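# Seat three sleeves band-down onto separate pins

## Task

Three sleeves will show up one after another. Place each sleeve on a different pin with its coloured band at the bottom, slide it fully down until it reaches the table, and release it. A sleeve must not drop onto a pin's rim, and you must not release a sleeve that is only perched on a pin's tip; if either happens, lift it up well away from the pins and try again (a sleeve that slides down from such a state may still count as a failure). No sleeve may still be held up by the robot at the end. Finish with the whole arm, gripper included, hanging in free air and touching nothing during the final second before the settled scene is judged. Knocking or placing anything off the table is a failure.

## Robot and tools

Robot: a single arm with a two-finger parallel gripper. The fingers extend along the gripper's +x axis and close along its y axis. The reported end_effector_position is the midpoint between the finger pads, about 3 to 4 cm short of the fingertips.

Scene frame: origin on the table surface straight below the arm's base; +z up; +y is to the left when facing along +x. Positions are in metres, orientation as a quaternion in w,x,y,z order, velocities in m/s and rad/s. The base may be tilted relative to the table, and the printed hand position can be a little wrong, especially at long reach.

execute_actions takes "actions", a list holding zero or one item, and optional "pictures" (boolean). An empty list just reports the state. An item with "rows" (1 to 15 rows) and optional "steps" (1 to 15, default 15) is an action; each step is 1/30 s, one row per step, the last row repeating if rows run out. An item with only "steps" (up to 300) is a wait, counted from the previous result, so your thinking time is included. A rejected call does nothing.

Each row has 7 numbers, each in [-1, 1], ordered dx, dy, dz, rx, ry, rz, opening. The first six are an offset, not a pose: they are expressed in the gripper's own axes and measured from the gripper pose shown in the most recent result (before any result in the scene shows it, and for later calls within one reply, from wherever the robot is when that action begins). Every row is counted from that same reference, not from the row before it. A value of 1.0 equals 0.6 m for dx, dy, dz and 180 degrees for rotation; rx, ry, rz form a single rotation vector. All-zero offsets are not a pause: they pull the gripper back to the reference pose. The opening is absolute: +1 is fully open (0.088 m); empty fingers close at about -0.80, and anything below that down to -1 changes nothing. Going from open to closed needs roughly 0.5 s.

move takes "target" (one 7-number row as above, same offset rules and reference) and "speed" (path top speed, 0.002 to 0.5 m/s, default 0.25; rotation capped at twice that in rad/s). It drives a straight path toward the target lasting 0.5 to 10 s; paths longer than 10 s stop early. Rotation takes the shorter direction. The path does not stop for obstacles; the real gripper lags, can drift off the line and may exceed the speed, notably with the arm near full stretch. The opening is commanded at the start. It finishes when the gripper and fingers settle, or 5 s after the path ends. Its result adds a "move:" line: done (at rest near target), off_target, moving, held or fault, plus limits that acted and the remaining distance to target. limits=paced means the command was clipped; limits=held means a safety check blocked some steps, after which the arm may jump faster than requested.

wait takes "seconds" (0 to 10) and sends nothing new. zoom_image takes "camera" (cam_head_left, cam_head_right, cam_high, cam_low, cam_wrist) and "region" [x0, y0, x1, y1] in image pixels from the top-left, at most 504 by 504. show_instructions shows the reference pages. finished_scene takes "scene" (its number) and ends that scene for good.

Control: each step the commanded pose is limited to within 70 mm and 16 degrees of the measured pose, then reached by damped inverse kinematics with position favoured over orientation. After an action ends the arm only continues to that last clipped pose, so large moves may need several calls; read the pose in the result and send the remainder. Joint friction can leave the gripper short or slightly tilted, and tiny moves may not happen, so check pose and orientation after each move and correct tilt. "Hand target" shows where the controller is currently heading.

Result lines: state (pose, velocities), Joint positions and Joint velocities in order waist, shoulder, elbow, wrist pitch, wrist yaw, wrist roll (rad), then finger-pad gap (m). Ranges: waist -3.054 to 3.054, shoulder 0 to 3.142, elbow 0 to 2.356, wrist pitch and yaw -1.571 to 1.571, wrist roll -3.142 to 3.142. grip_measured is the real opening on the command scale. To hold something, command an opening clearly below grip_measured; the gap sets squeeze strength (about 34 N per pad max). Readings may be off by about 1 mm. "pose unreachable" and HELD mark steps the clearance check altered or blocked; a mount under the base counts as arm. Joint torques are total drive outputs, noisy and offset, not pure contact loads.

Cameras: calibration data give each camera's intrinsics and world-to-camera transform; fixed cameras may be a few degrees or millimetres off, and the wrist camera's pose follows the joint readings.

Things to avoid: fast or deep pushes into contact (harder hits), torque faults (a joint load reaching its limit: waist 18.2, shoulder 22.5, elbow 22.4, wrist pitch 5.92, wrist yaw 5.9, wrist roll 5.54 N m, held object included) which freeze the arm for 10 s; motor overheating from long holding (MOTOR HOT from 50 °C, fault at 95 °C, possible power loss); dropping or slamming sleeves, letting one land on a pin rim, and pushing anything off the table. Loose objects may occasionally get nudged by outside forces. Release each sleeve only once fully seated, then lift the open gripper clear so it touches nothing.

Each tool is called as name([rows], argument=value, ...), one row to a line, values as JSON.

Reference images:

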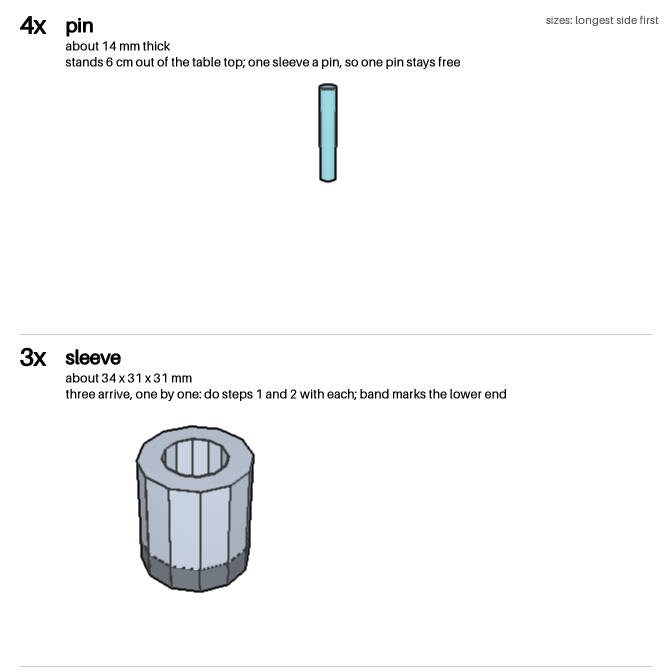

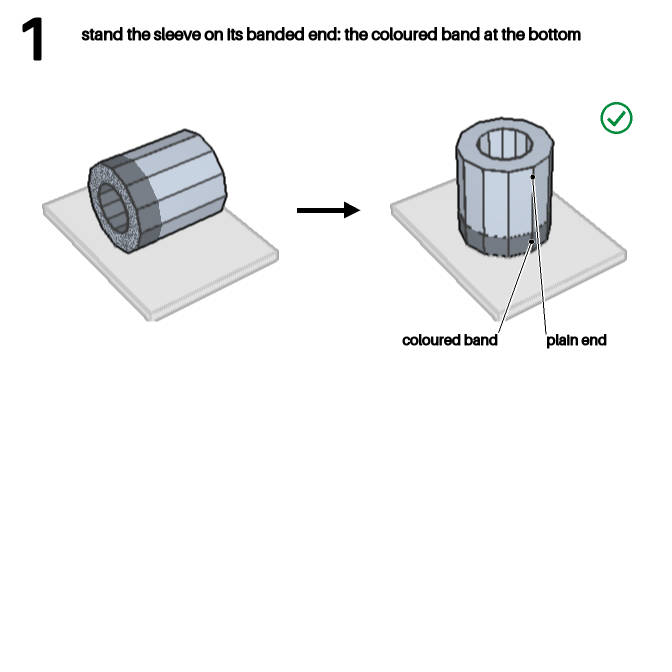

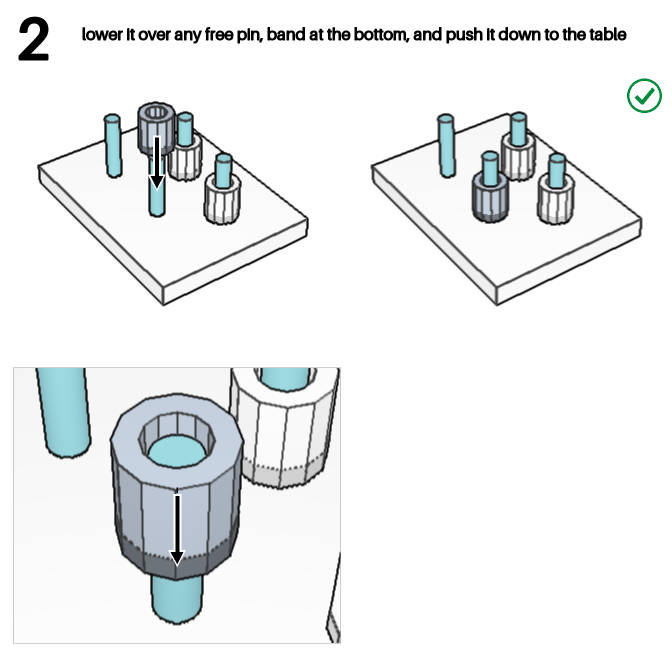

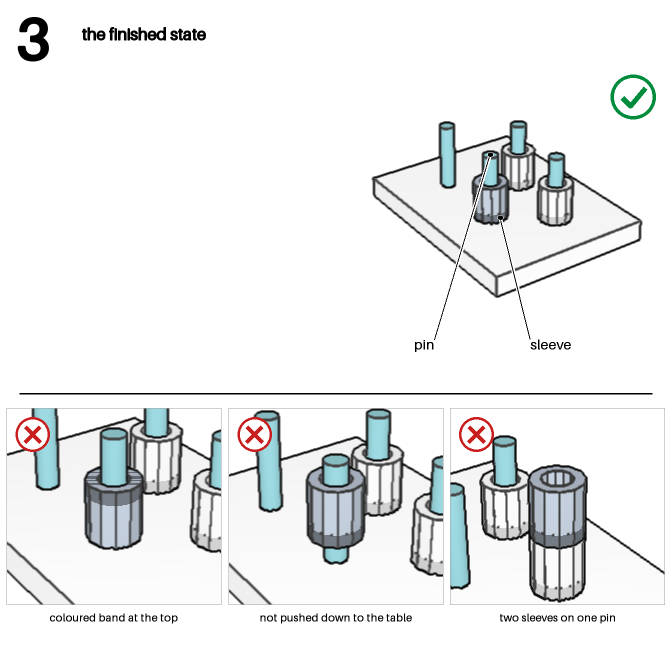

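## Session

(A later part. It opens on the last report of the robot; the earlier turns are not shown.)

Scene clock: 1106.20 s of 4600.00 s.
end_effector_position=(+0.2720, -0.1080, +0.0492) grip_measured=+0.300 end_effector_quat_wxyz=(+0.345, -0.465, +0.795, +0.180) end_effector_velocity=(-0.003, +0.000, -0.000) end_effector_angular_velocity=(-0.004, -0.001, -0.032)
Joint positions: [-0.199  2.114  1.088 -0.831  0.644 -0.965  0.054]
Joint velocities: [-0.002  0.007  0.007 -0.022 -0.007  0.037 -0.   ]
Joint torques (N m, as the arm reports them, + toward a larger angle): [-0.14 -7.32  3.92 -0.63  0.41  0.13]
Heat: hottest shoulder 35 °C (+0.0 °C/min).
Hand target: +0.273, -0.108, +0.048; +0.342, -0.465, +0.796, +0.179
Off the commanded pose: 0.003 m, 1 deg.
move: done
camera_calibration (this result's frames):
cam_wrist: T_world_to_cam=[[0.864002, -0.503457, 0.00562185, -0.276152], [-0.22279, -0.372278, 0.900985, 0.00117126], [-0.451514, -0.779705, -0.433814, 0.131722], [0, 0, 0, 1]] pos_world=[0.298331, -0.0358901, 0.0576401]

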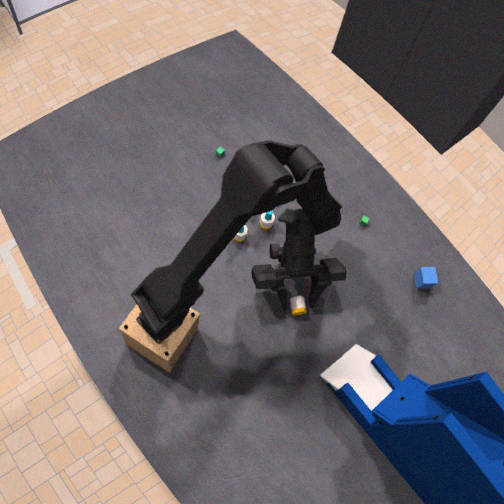

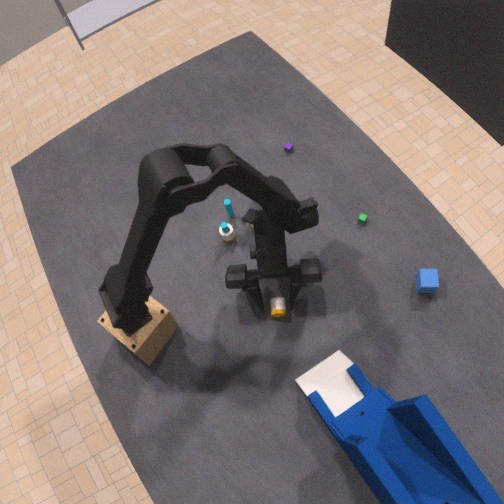

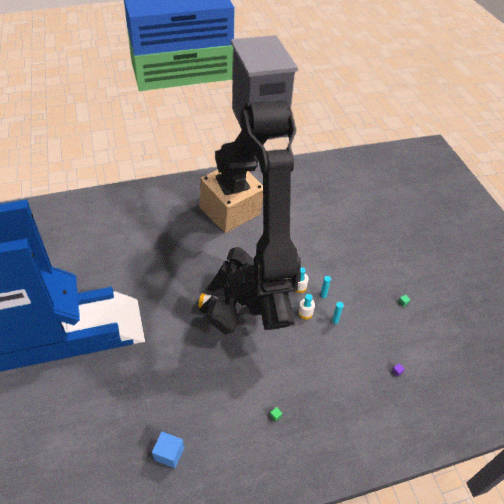

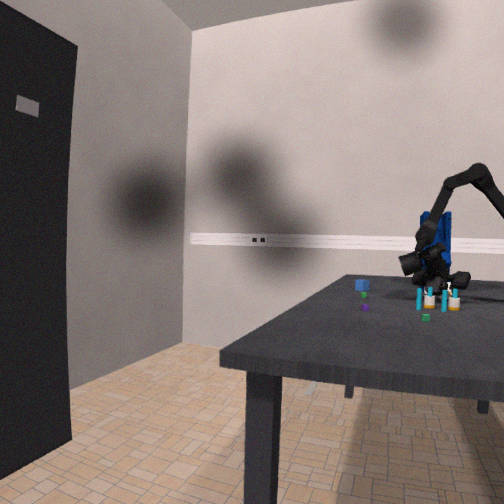

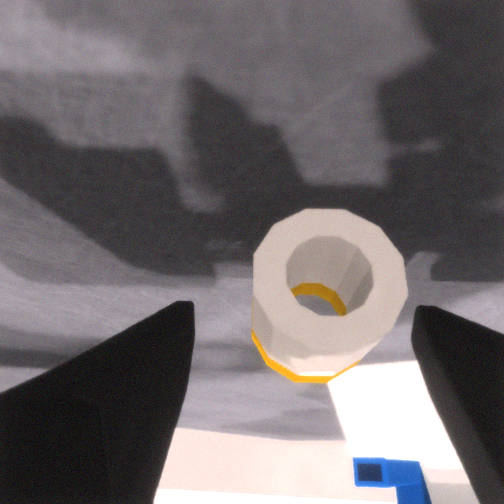

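execute_actions([
  {"rows":[[0.002,-0.001,0.002,-0.0005,0,0.0005,0.27],[0.0035,-0.002,0.0034,-0.001,0,0.001,0.24],[0.0055,-0.003,0.0053,-0.0015,0,0.0015,0.21],[0.0073,-0.0041,0.007,-0.0019,0,0.0019,0.18],[0.0089,-0.005,0.0086,-0.0022,0,0.0022,0.15],[0.0101,-0.0057,0.0097,-0.0025,0,0.0025,0.12],[0.0108,-0.0061,0.0104,-0.0027,0,0.0027,0.09],[0.0112,-0.0063,0.0108,-0.0027,0,0.0027,0.06],[0.0112,-0.0063,0.0108,-0.0027,0,0.0027,0.03],[0.0112,-0.0063,0.0108,-0.0027,0,0.0027,0.0],[0.0112,-0.0063,0.0108,-0.0027,0,0.0027,-0.03],[0.0112,-0.0063,0.0108,-0.0027,0,0.0027,-0.06],[0.0112,-0.0063,0.0108,-0.0027,0,0.0027,-0.09],[0.0112,-0.0063,0.0108,-0.0027,0,0.0027,-0.12],[0.0112,-0.0063,0.0108,-0.0027,0,0.0027,-0.15]],"steps":15},
], pictures=false)

execute_actions([
  {"rows":[[0,0,0,0,0,0,-0.18],[0,0,0,0,0,0,-0.22],[0,0,0,0,0,0,-0.27],[0,0,0,0,0,0,-0.33],[0,0,0,0,0,0,-0.41],[0,0,0,0,0,0,-0.5]],"steps":10},
])

zoom_image(camera="cam_wrist", region=[210, 230, 420, 440])

Scene clock: 1146.47 s of 4600.00 s.
end_effector_position=(+0.2745, -0.1096, +0.0426) grip_measured=-0.050 end_effector_quat_wxyz=(+0.342, -0.464, +0.796, +0.182) end_effector_velocity=(+0.002, +0.002, -0.004) end_effector_angular_velocity=(+0.022, -0.004, -0.005)
Joint positions: [-0.202  2.144  1.103 -0.821  0.645 -0.971  0.037]
Joint velocities: [-0.002  0.007  0.007  0.007 -0.022 -0.007 -0.043]
Joint torques (N m, as the arm reports them, + toward a larger angle): [-0.8  -7.34  4.   -0.34  0.17 -0.2 ]
Heat: hottest shoulder 36 °C (+1.0 °C/min).
Hand target: +0.276, -0.110, +0.040; +0.343, -0.463, +0.796, +0.185
Off the commanded pose: 0.003 m, 0 deg.
Steps of this call (steps 1 to 1193: nothing new was sent; steps 1194 to 1208: all 15 steps of this action). Readings (end_effector_position):
1194: (+0.2723, -0.1079, +0.0487)
1195: (+0.2723, -0.1079, +0.0487)
1197: (+0.2725, -0.1080, +0.0481)
1201: (+0.2741, -0.1090, +0.0449)
1208: the state above

Scene clock: 1146.80 s of 4600.00 s.
end_effector_position=(+0.2745, -0.1096, +0.0426) grip_measured=-0.187 end_effector_quat_wxyz=(+0.342, -0.464, +0.796, +0.182) end_effector_velocity=(-0.003, -0.001, +0.000) end_effector_angular_velocity=(-0.009, +0.008, -0.005)
Joint positions: [-0.202  2.144  1.103 -0.82   0.645 -0.971  0.03 ]
Joint velocities: [-0.002  0.002 -0.002 -0.007  0.007  0.007 -0.   ]
Joint torques (N m, as the arm reports them, + toward a larger angle): [-0.39 -8.52  3.28 -0.45  0.29 -0.06]
Heat: hottest shoulder 36 °C (+1.0 °C/min).
Hand target: +0.274, -0.110, +0.043; +0.342, -0.464, +0.796, +0.182
Off the commanded pose: 0.000 m, 0 deg.
Steps of this call (steps 1 to 10: all 10 steps of this action). Readings (end_effector_position):
1: (+0.2745, -0.1096, +0.0426)
2: (+0.2745, -0.1096, +0.0426)
4: (+0.2745, -0.1096, +0.0426)
8: (+0.2745, -0.1096, +0.0426)
10: the state above
camera_calibration (this result's frames):
cam_wrist: T_world_to_cam=[[0.864698, -0.50229, -0.00114577, -0.278852], [-0.215496, -0.373037, 0.902444, 0.00497589], [-0.453716, -0.780095, -0.430806, 0.129159], [0, 0, 0, 1]] pos_world=[0.300797, -0.0374521, 0.0508325]

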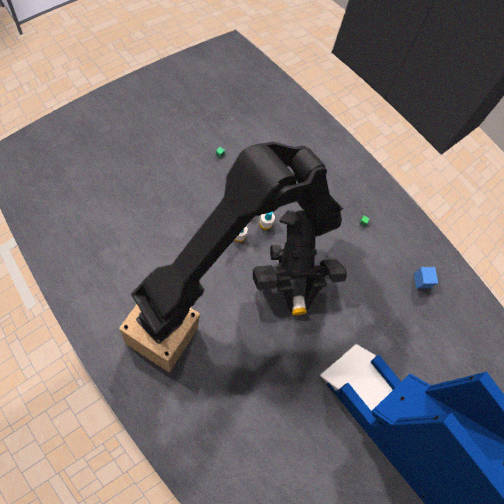

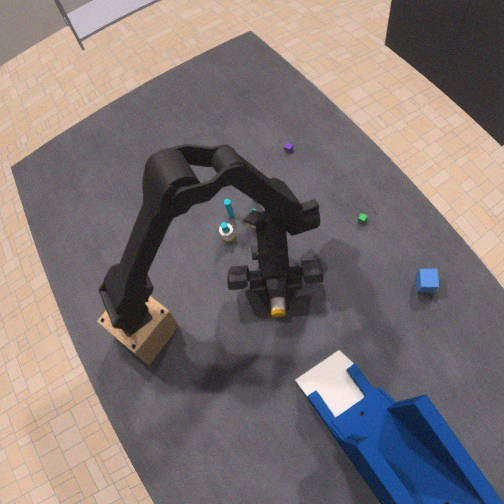

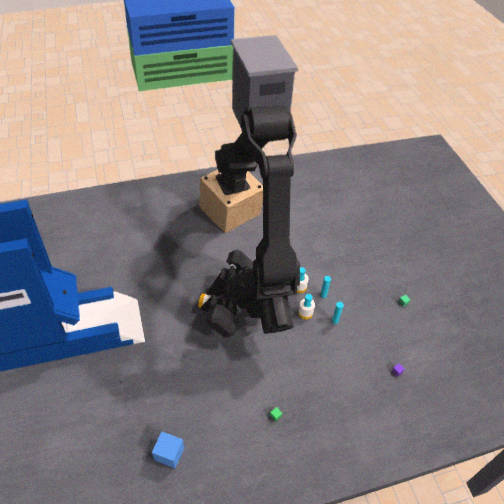

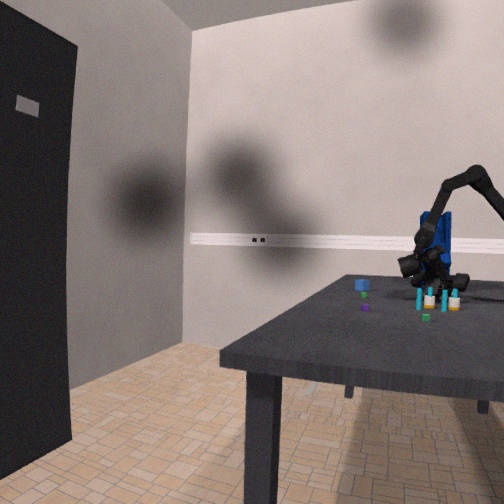

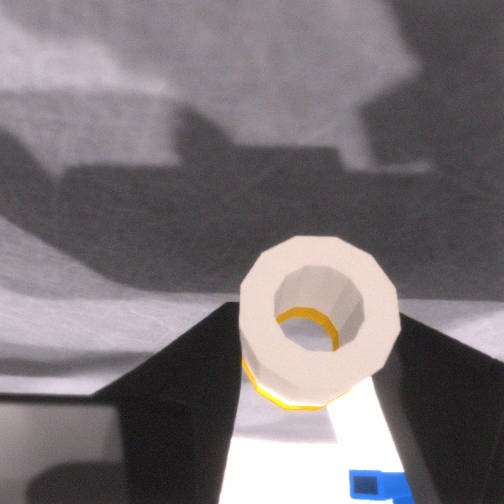

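Region (210, 230, 420, 440) of cam_wrist's 504x504 image, scaled by 2.400, with more detail than that image has.

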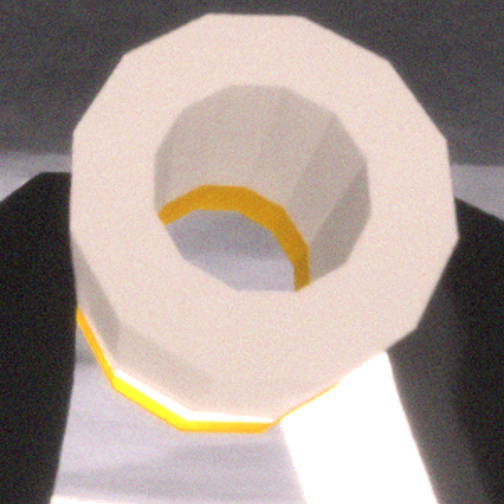

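move(target=[-0.0738,-0.0029,-0.0723,0.0026,-0.0019,-0.0026,-0.5], speed=0.25)

move(target=[-0.3176,0.181,0.228,0.714,-0.2975,-0.0087,-0.5], speed=0.5)

zoom_image(camera="cam_low", region=[405, 235, 495, 325])

Scene clock: 1207.70 s of 4600.00 s.
end_effector_position=(+0.2717, -0.1092, +0.1002) grip_measured=-0.186 end_effector_quat_wxyz=(+0.343, -0.463, +0.796, +0.182) end_effector_velocity=(-0.001, +0.002, +0.004) end_effector_angular_velocity=(+0.023, +0.005, -0.005)
Joint positions: [-0.211  1.975  1.125 -1.006  0.645 -0.979  0.03 ]
Joint velocities: [-0.002 -0.012  0.007 -0.022 -0.022 -0.007  0.   ]
Joint torques (N m, as the arm reports them, + toward a larger angle): [-0.6  -9.28  5.24 -0.6   0.38 -0.19]
Heat: hottest shoulder 38 °C (+2.0 °C/min).
Hand target: +0.275, -0.110, +0.105; +0.347, -0.465, +0.794, +0.179
Off the commanded pose: 0.005 m, 1 deg.
move: done
camera_calibration (this result's frames):
cam_wrist: T_world_to_cam=[[0.86349, -0.504364, -0.00164409, -0.276006], [-0.216707, -0.37395, 0.901776, -0.047235], [-0.455438, -0.778318, -0.432201, 0.153794], [0, 0, 0, 1]] pos_world=[0.298136, -0.0371699, 0.108612]

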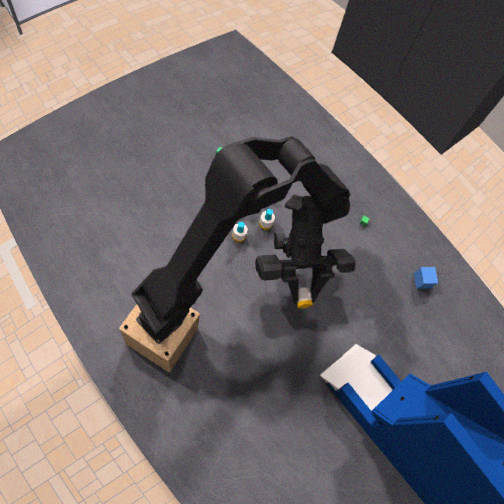

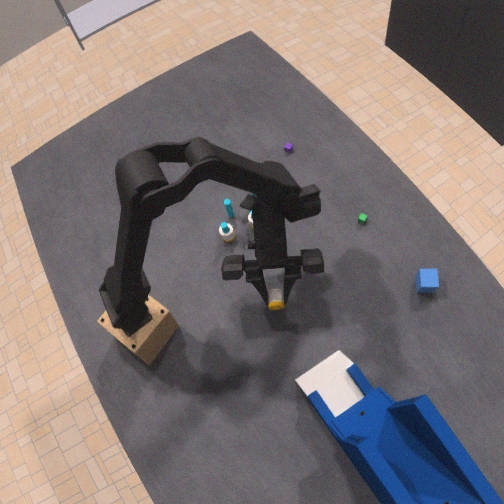

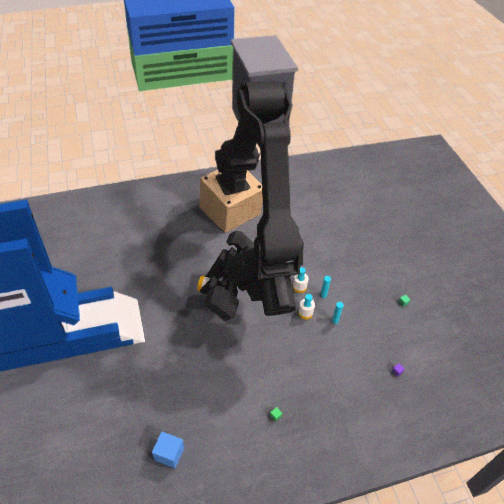

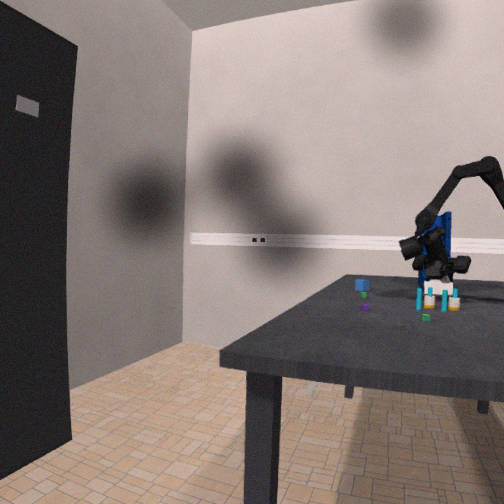

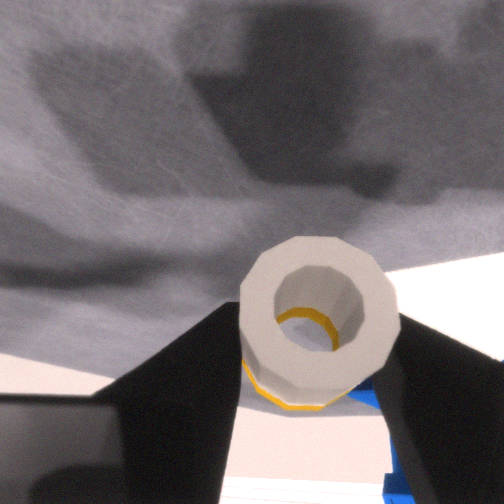

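Scene clock: 1210.80 s of 4600.00 s.
end_effector_position=(+0.2921, +0.1443, +0.1412) grip_measured=-0.186 end_effector_quat_wxyz=(+0.807, +0.200, +0.311, -0.460) end_effector_velocity=(-0.002, -0.003, -0.000) end_effector_angular_velocity=(-0.002, -0.001, -0.038)
Joint positions: [ 0.671  1.899  1.197 -1.049  0.821  1.998  0.03 ]
Joint velocities: [-0.002  0.012  0.012 -0.037 -0.007  0.051  0.   ]
Joint torques (N m, as the arm reports them, + toward a larger angle): [ 0.35 -7.34  5.76 -0.42  0.58  0.1 ]
Heat: hottest shoulder 38 °C (+2.0 °C/min).
Hand target: +0.293, +0.146, +0.141; +0.808, +0.199, +0.308, -0.460
Off the commanded pose: 0.004 m, 1 deg.
move: done
camera_calibration (this result's frames):
cam_wrist: T_world_to_cam=[[-0.8519, -0.522475, -0.035856, 0.342847], [-0.453783, 0.770607, -0.447489, 0.109607], [0.261433, -0.364945, -0.893571, 0.17419], [0, 0, 0, 1]] pos_world=[0.29627, 0.158235, 0.216992]

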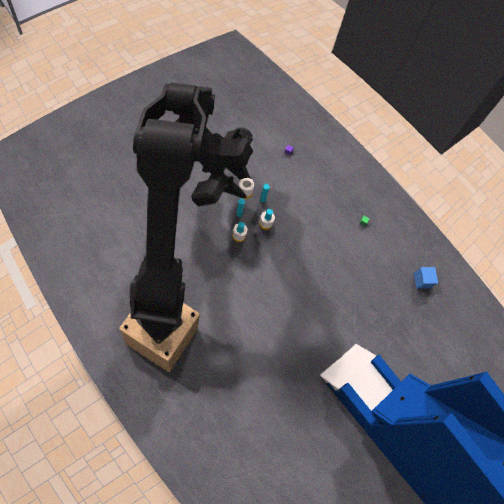

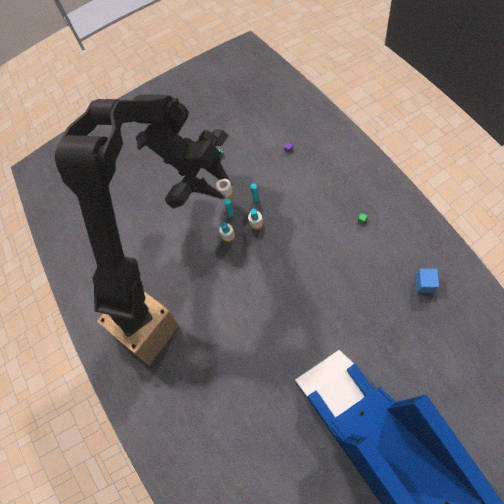

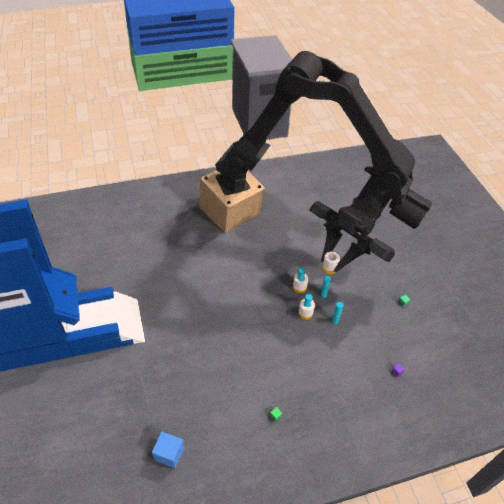

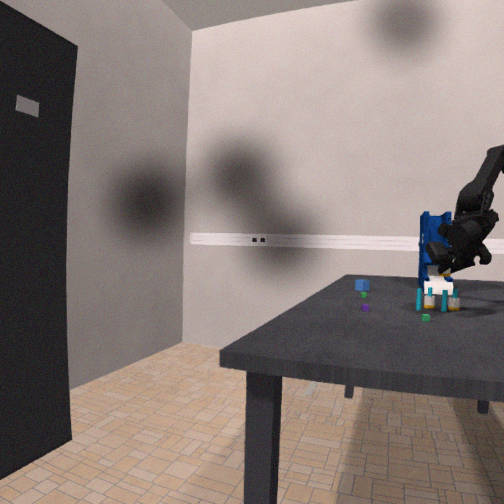

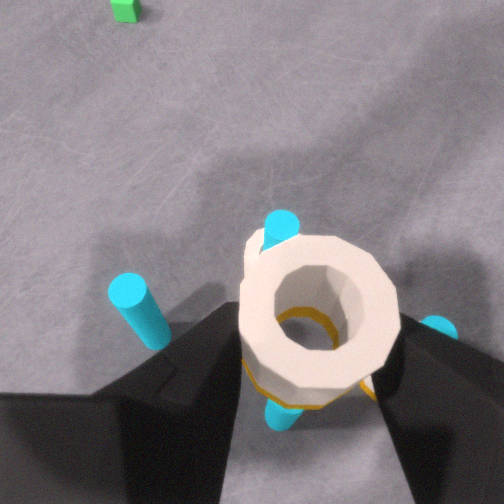

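Region (405, 235, 495, 325) of cam_low's 504x504 image, scaled by 5.600, with more detail than that image has.

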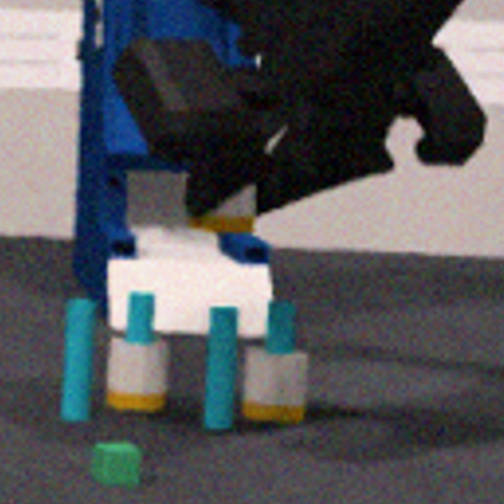

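execute_actions(actions=[])

Scene clock: 1247.87 s of 4600.00 s.
end_effector_position=(+0.2924, +0.1450, +0.1407) grip_measured=-0.186 end_effector_quat_wxyz=(+0.807, +0.199, +0.310, -0.461) end_effector_velocity=(-0.003, -0.004, -0.001) end_effector_angular_velocity=(-0.018, +0.028, +0.002)
Joint positions: [ 0.672  1.904  1.202 -1.052  0.822  2.003  0.03 ]
Joint velocities: [-0.002  0.002 -0.002 -0.022 -0.007 -0.007  0.   ]
Joint torques (N m, as the arm reports them, + toward a larger angle): [ 0.42 -7.79  5.54 -0.39  0.53  0.05]
Heat: hottest shoulder 37 °C (+0.0 °C/min).
Hand target: +0.293, +0.146, +0.141; +0.808, +0.199, +0.308, -0.460
Off the commanded pose: 0.003 m, 1 deg.
Steps of this call (steps 1 to 1112: nothing new was sent). Readings (end_effector_position):
1: (+0.2922, +0.1444, +0.1412)
2: (+0.2921, +0.1444, +0.1412)
4: (+0.2922, +0.1445, +0.1412)
8: (+0.2922, +0.1445, +0.1412)
1112: the state above
camera_calibration (this result's frames):
cam_wrist: T_world_to_cam=[[-0.852794, -0.521024, -0.035732, 0.343436], [-0.45199, 0.770614, -0.449286, 0.108771], [0.261625, -0.366998, -0.892673, 0.174085], [0, 0, 0, 1]] pos_world=[0.296499, 0.159007, 0.216542]

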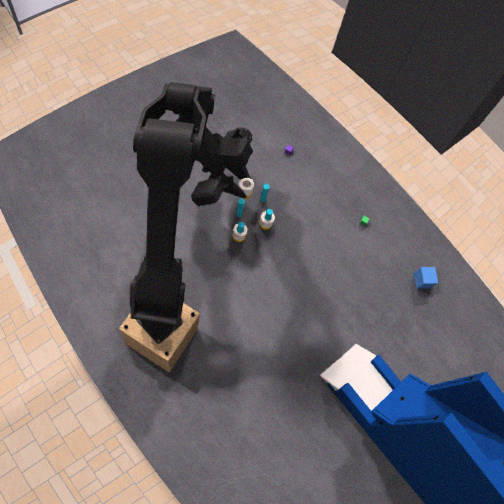

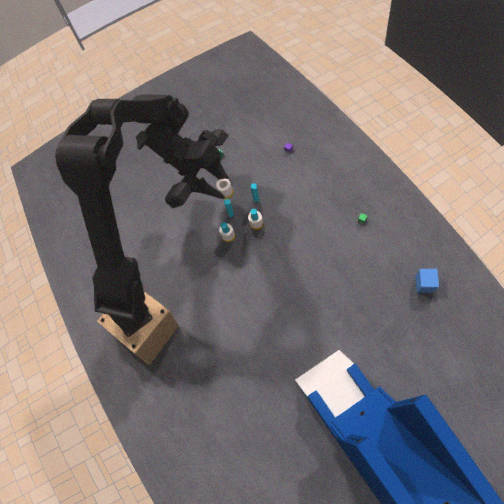

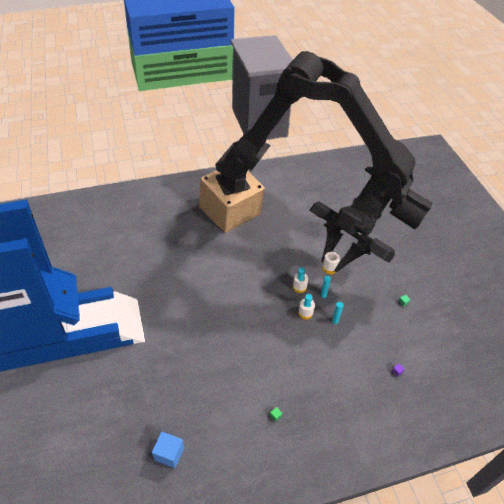

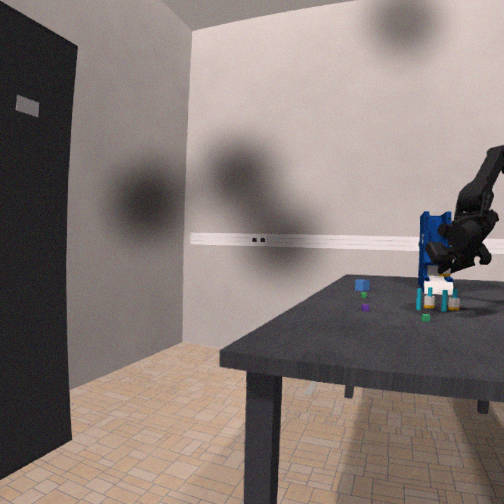

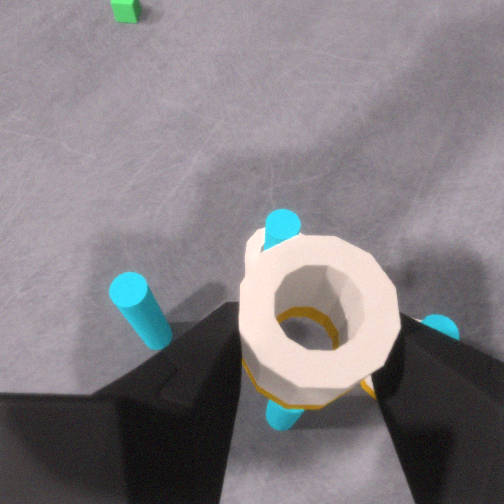

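zoom_image(camera="cam_wrist", region=[90, 190, 340, 440])

zoom_image(camera="cam_wrist", region=[230, 200, 480, 450])

zoom_image(camera="cam_high", region=[280, 235, 370, 325])

Region (90, 190, 340, 440) of cam_wrist's 504x504 image, scaled by 2.016, with more detail than that image has.

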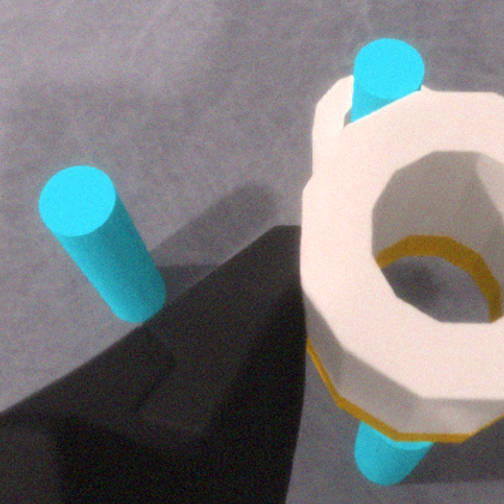

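Region (230, 200, 480, 450) of cam_wrist's 504x504 image, scaled by 2.016, with more detail than that image has.

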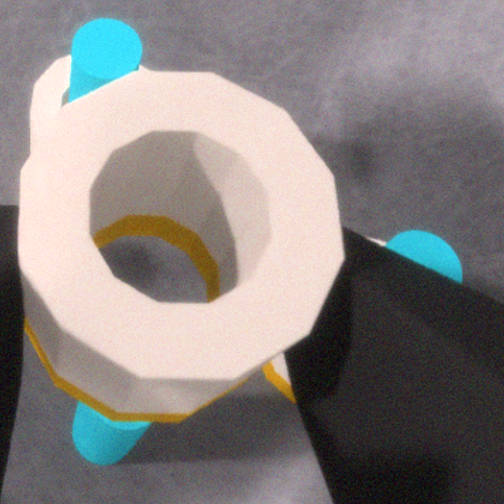

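Region (280, 235, 370, 325) of cam_high's 504x504 image, scaled by 5.600, with more detail than that image has.

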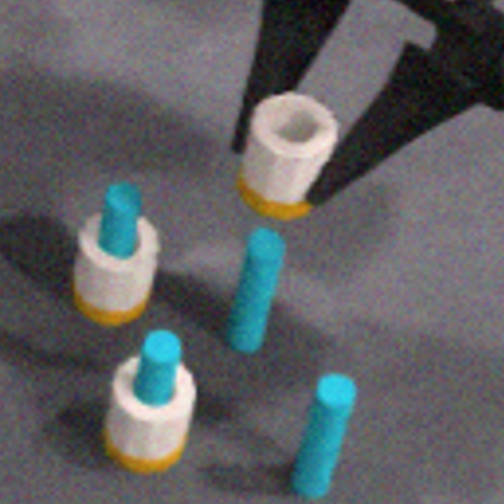

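move(target=[0.0326, -0.0076, -0.0434, -0.0046, 0.0095, -0.0044, -0.5], speed=0.08)

zoom_image(camera="cam_wrist", region=[210, 230, 420, 440])

zoom_image(camera="cam_low", region=[405, 235, 495, 325])

Scene clock: 1308.70 s of 4600.00 s.
end_effector_position=(+0.2895, +0.1483, +0.1127) grip_measured=-0.186 end_effector_quat_wxyz=(+0.802, +0.205, +0.323, -0.459) end_effector_velocity=(-0.003, -0.003, -0.004) end_effector_angular_velocity=(+0.004, +0.023, -0.017)
Joint positions: [ 0.673  1.954  1.162 -0.949  0.794  1.993  0.03 ]
Joint velocities: [-0.007  0.007 -0.002 -0.007 -0.022  0.007  0.   ]
Joint torques (N m, as the arm reports them, + toward a larger angle): [ 0.17 -7.46  3.7  -0.1   0.29 -0.15]
Heat: hottest shoulder 38 °C (+1.0 °C/min).
Hand target: +0.287, +0.146, +0.108; +0.801, +0.199, +0.327, -0.461
Off the commanded pose: 0.005 m, 1 deg.
move: done
camera_calibration (this result's frames):
cam_wrist: T_world_to_cam=[[-0.853648, -0.519763, -0.0336449, 0.341537], [-0.459193, 0.781509, -0.422357, 0.0897698], [0.245819, -0.345095, -0.905805, 0.153856], [0, 0, 0, 1]] pos_world=[0.294953, 0.160457, 0.188769]

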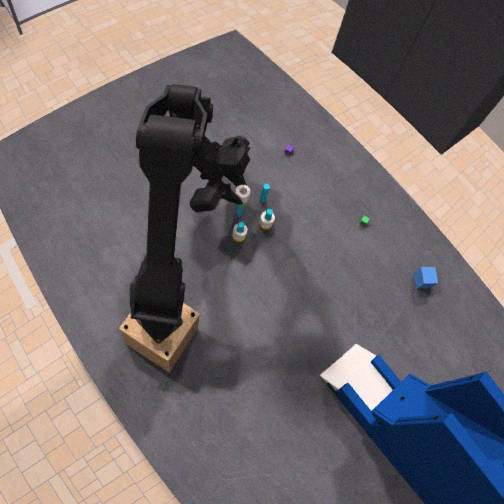

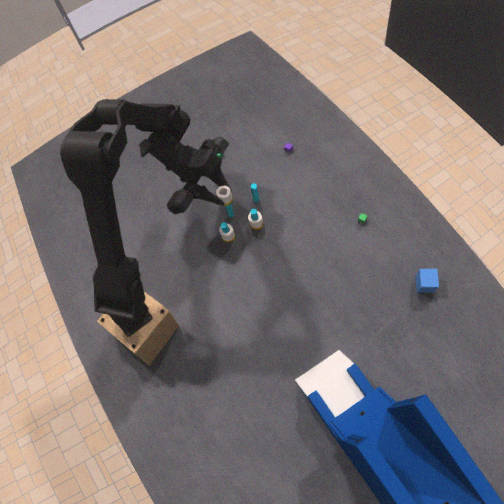

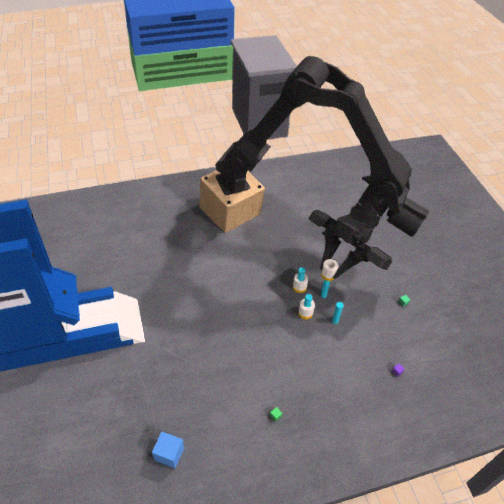

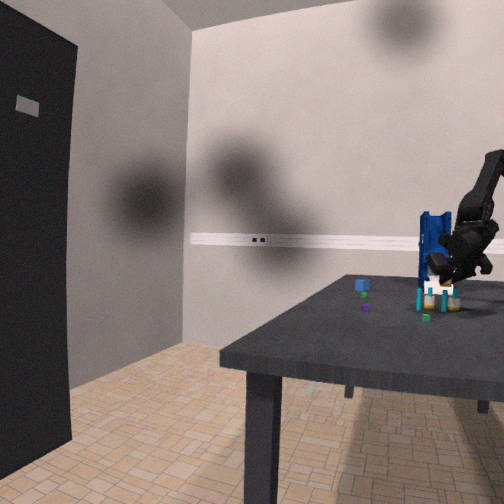

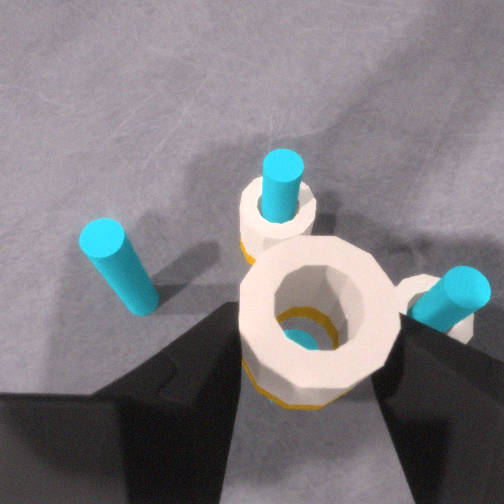

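Region (210, 230, 420, 440) of cam_wrist's 504x504 image, scaled by 2.400, with more detail than that image has.

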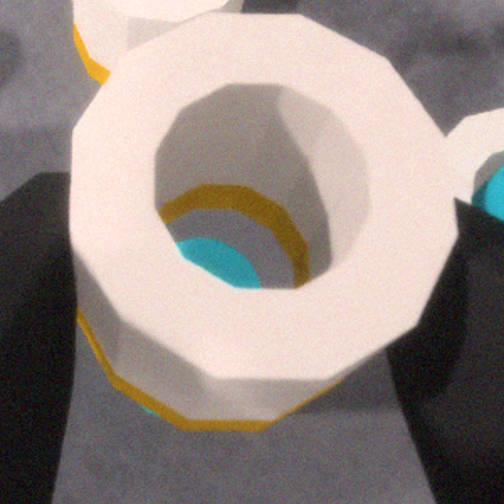

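Region (405, 235, 495, 325) of cam_low's 504x504 image, scaled by 5.600, with more detail than that image has.

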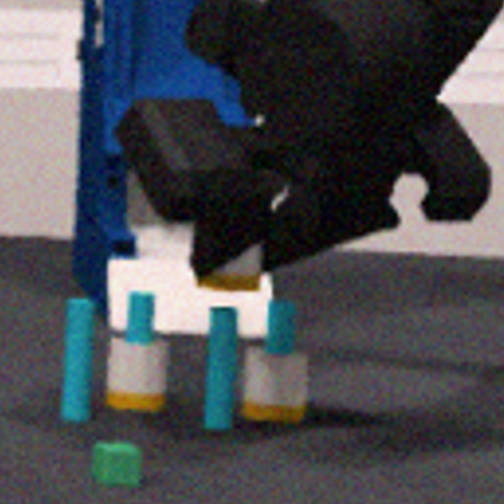

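execute_actions([
  {"rows": [[0.0066,-0.00474,-0.0046,-0.0036,0,-0.0036,-0.5],[0.00745,-0.00462,-0.00496,-0.0036,0,-0.0036,-0.5],[0.00854,-0.00447,-0.00541,-0.0036,0,-0.0036,-0.5],[0.00971,-0.00431,-0.0059,-0.0036,0,-0.0036,-0.5],[0.01088,-0.00414,-0.00639,-0.0036,0,-0.0036,-0.5],[0.01205,-0.00398,-0.00688,-0.0036,0,-0.0036,-0.5],[0.01305,-0.00384,-0.0073,-0.0036,0,-0.0036,-0.5],[0.0138,-0.00374,-0.00762,-0.0036,0,-0.0036,-0.5],[0.0143,-0.00367,-0.00783,-0.0036,0,-0.0036,-0.5],[0.01455,-0.00363,-0.00793,-0.0036,0,-0.0036,-0.5]], "steps": 15},
])

zoom_image(camera="cam_wrist", region=[210, 230, 420, 440])

Scene clock: 1366.83 s of 4600.00 s.
end_effector_position=(+0.2907, +0.1472, +0.1070) grip_measured=-0.186 end_effector_quat_wxyz=(+0.801, +0.206, +0.324, -0.459) end_effector_velocity=(-0.001, +0.001, -0.005) end_effector_angular_velocity=(+0.010, +0.029, +0.017)
Joint positions: [ 0.666  1.966  1.154 -0.924  0.792  1.985  0.03 ]
Joint velocities: [-0.002  0.002 -0.007  0.022 -0.022 -0.037 -0.   ]
Joint torques (N m, as the arm reports them, + toward a larger angle): [ 0.1  -7.68  3.73 -0.1   0.36 -0.15]
Heat: hottest shoulder 38 °C (+0.0 °C/min).
Hand target: +0.289, +0.145, +0.103; +0.801, +0.199, +0.326, -0.461
Off the commanded pose: 0.005 m, 1 deg.
Steps of this call (steps 1 to 1729: nothing new was sent; steps 1730 to 1744: all 15 steps of this action). Readings (end_effector_position):
1730: (+0.2884, +0.1473, +0.1101)
1731: (+0.2884, +0.1473, +0.1101)
1733: (+0.2888, +0.1477, +0.1099)
1737: (+0.2902, +0.1481, +0.1092)
1744: the state above
camera_calibration (this result's frames):
cam_wrist: T_world_to_cam=[[-0.854175, -0.518971, -0.032462, 0.341667], [-0.459422, 0.782457, -0.420349, 0.0884257], [0.243549, -0.344138, -0.906782, 0.148607], [0, 0, 0, 1]] pos_world=[0.296275, 0.159267, 0.183015]

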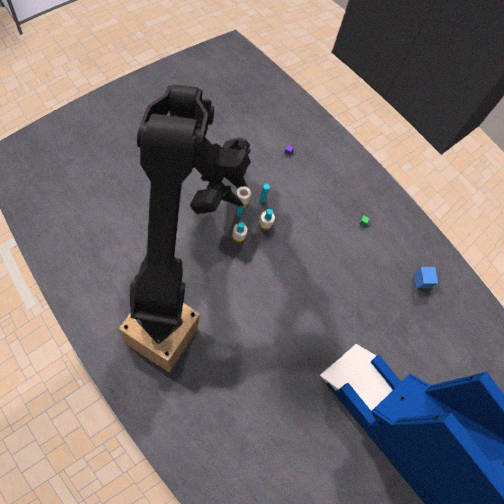

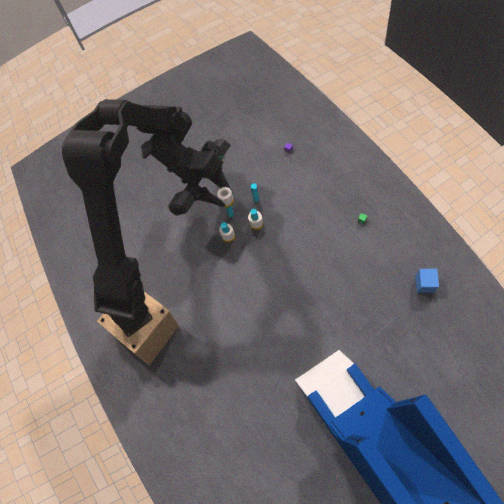

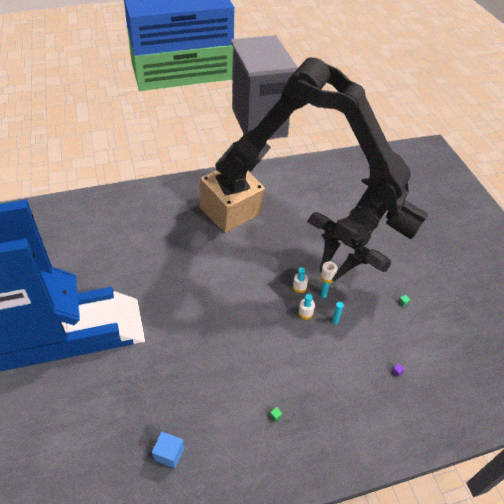

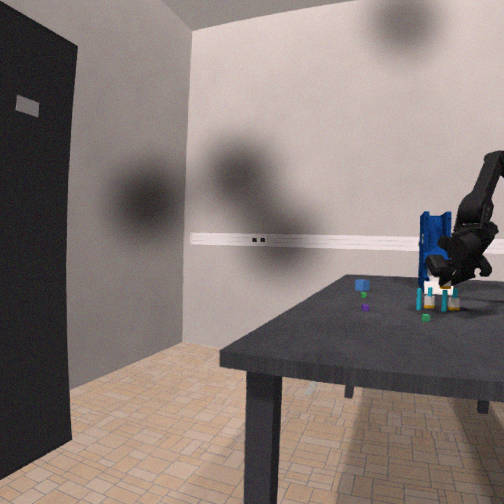

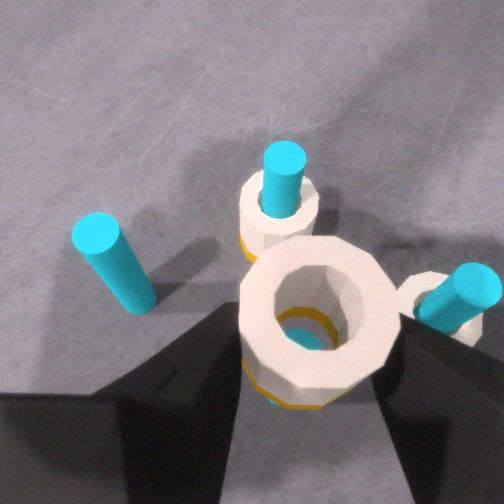

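Region (210, 230, 420, 440) of cam_wrist's 504x504 image, scaled by 2.400, with more detail than that image has.

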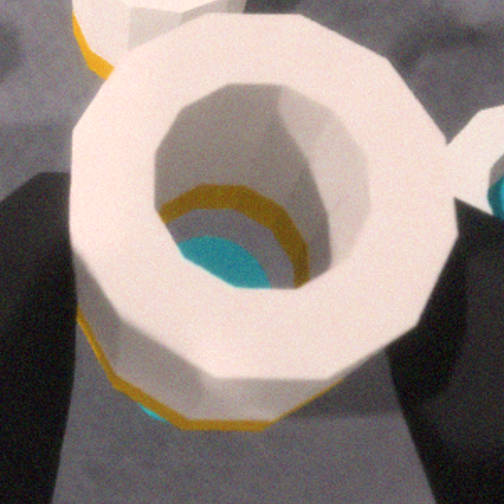

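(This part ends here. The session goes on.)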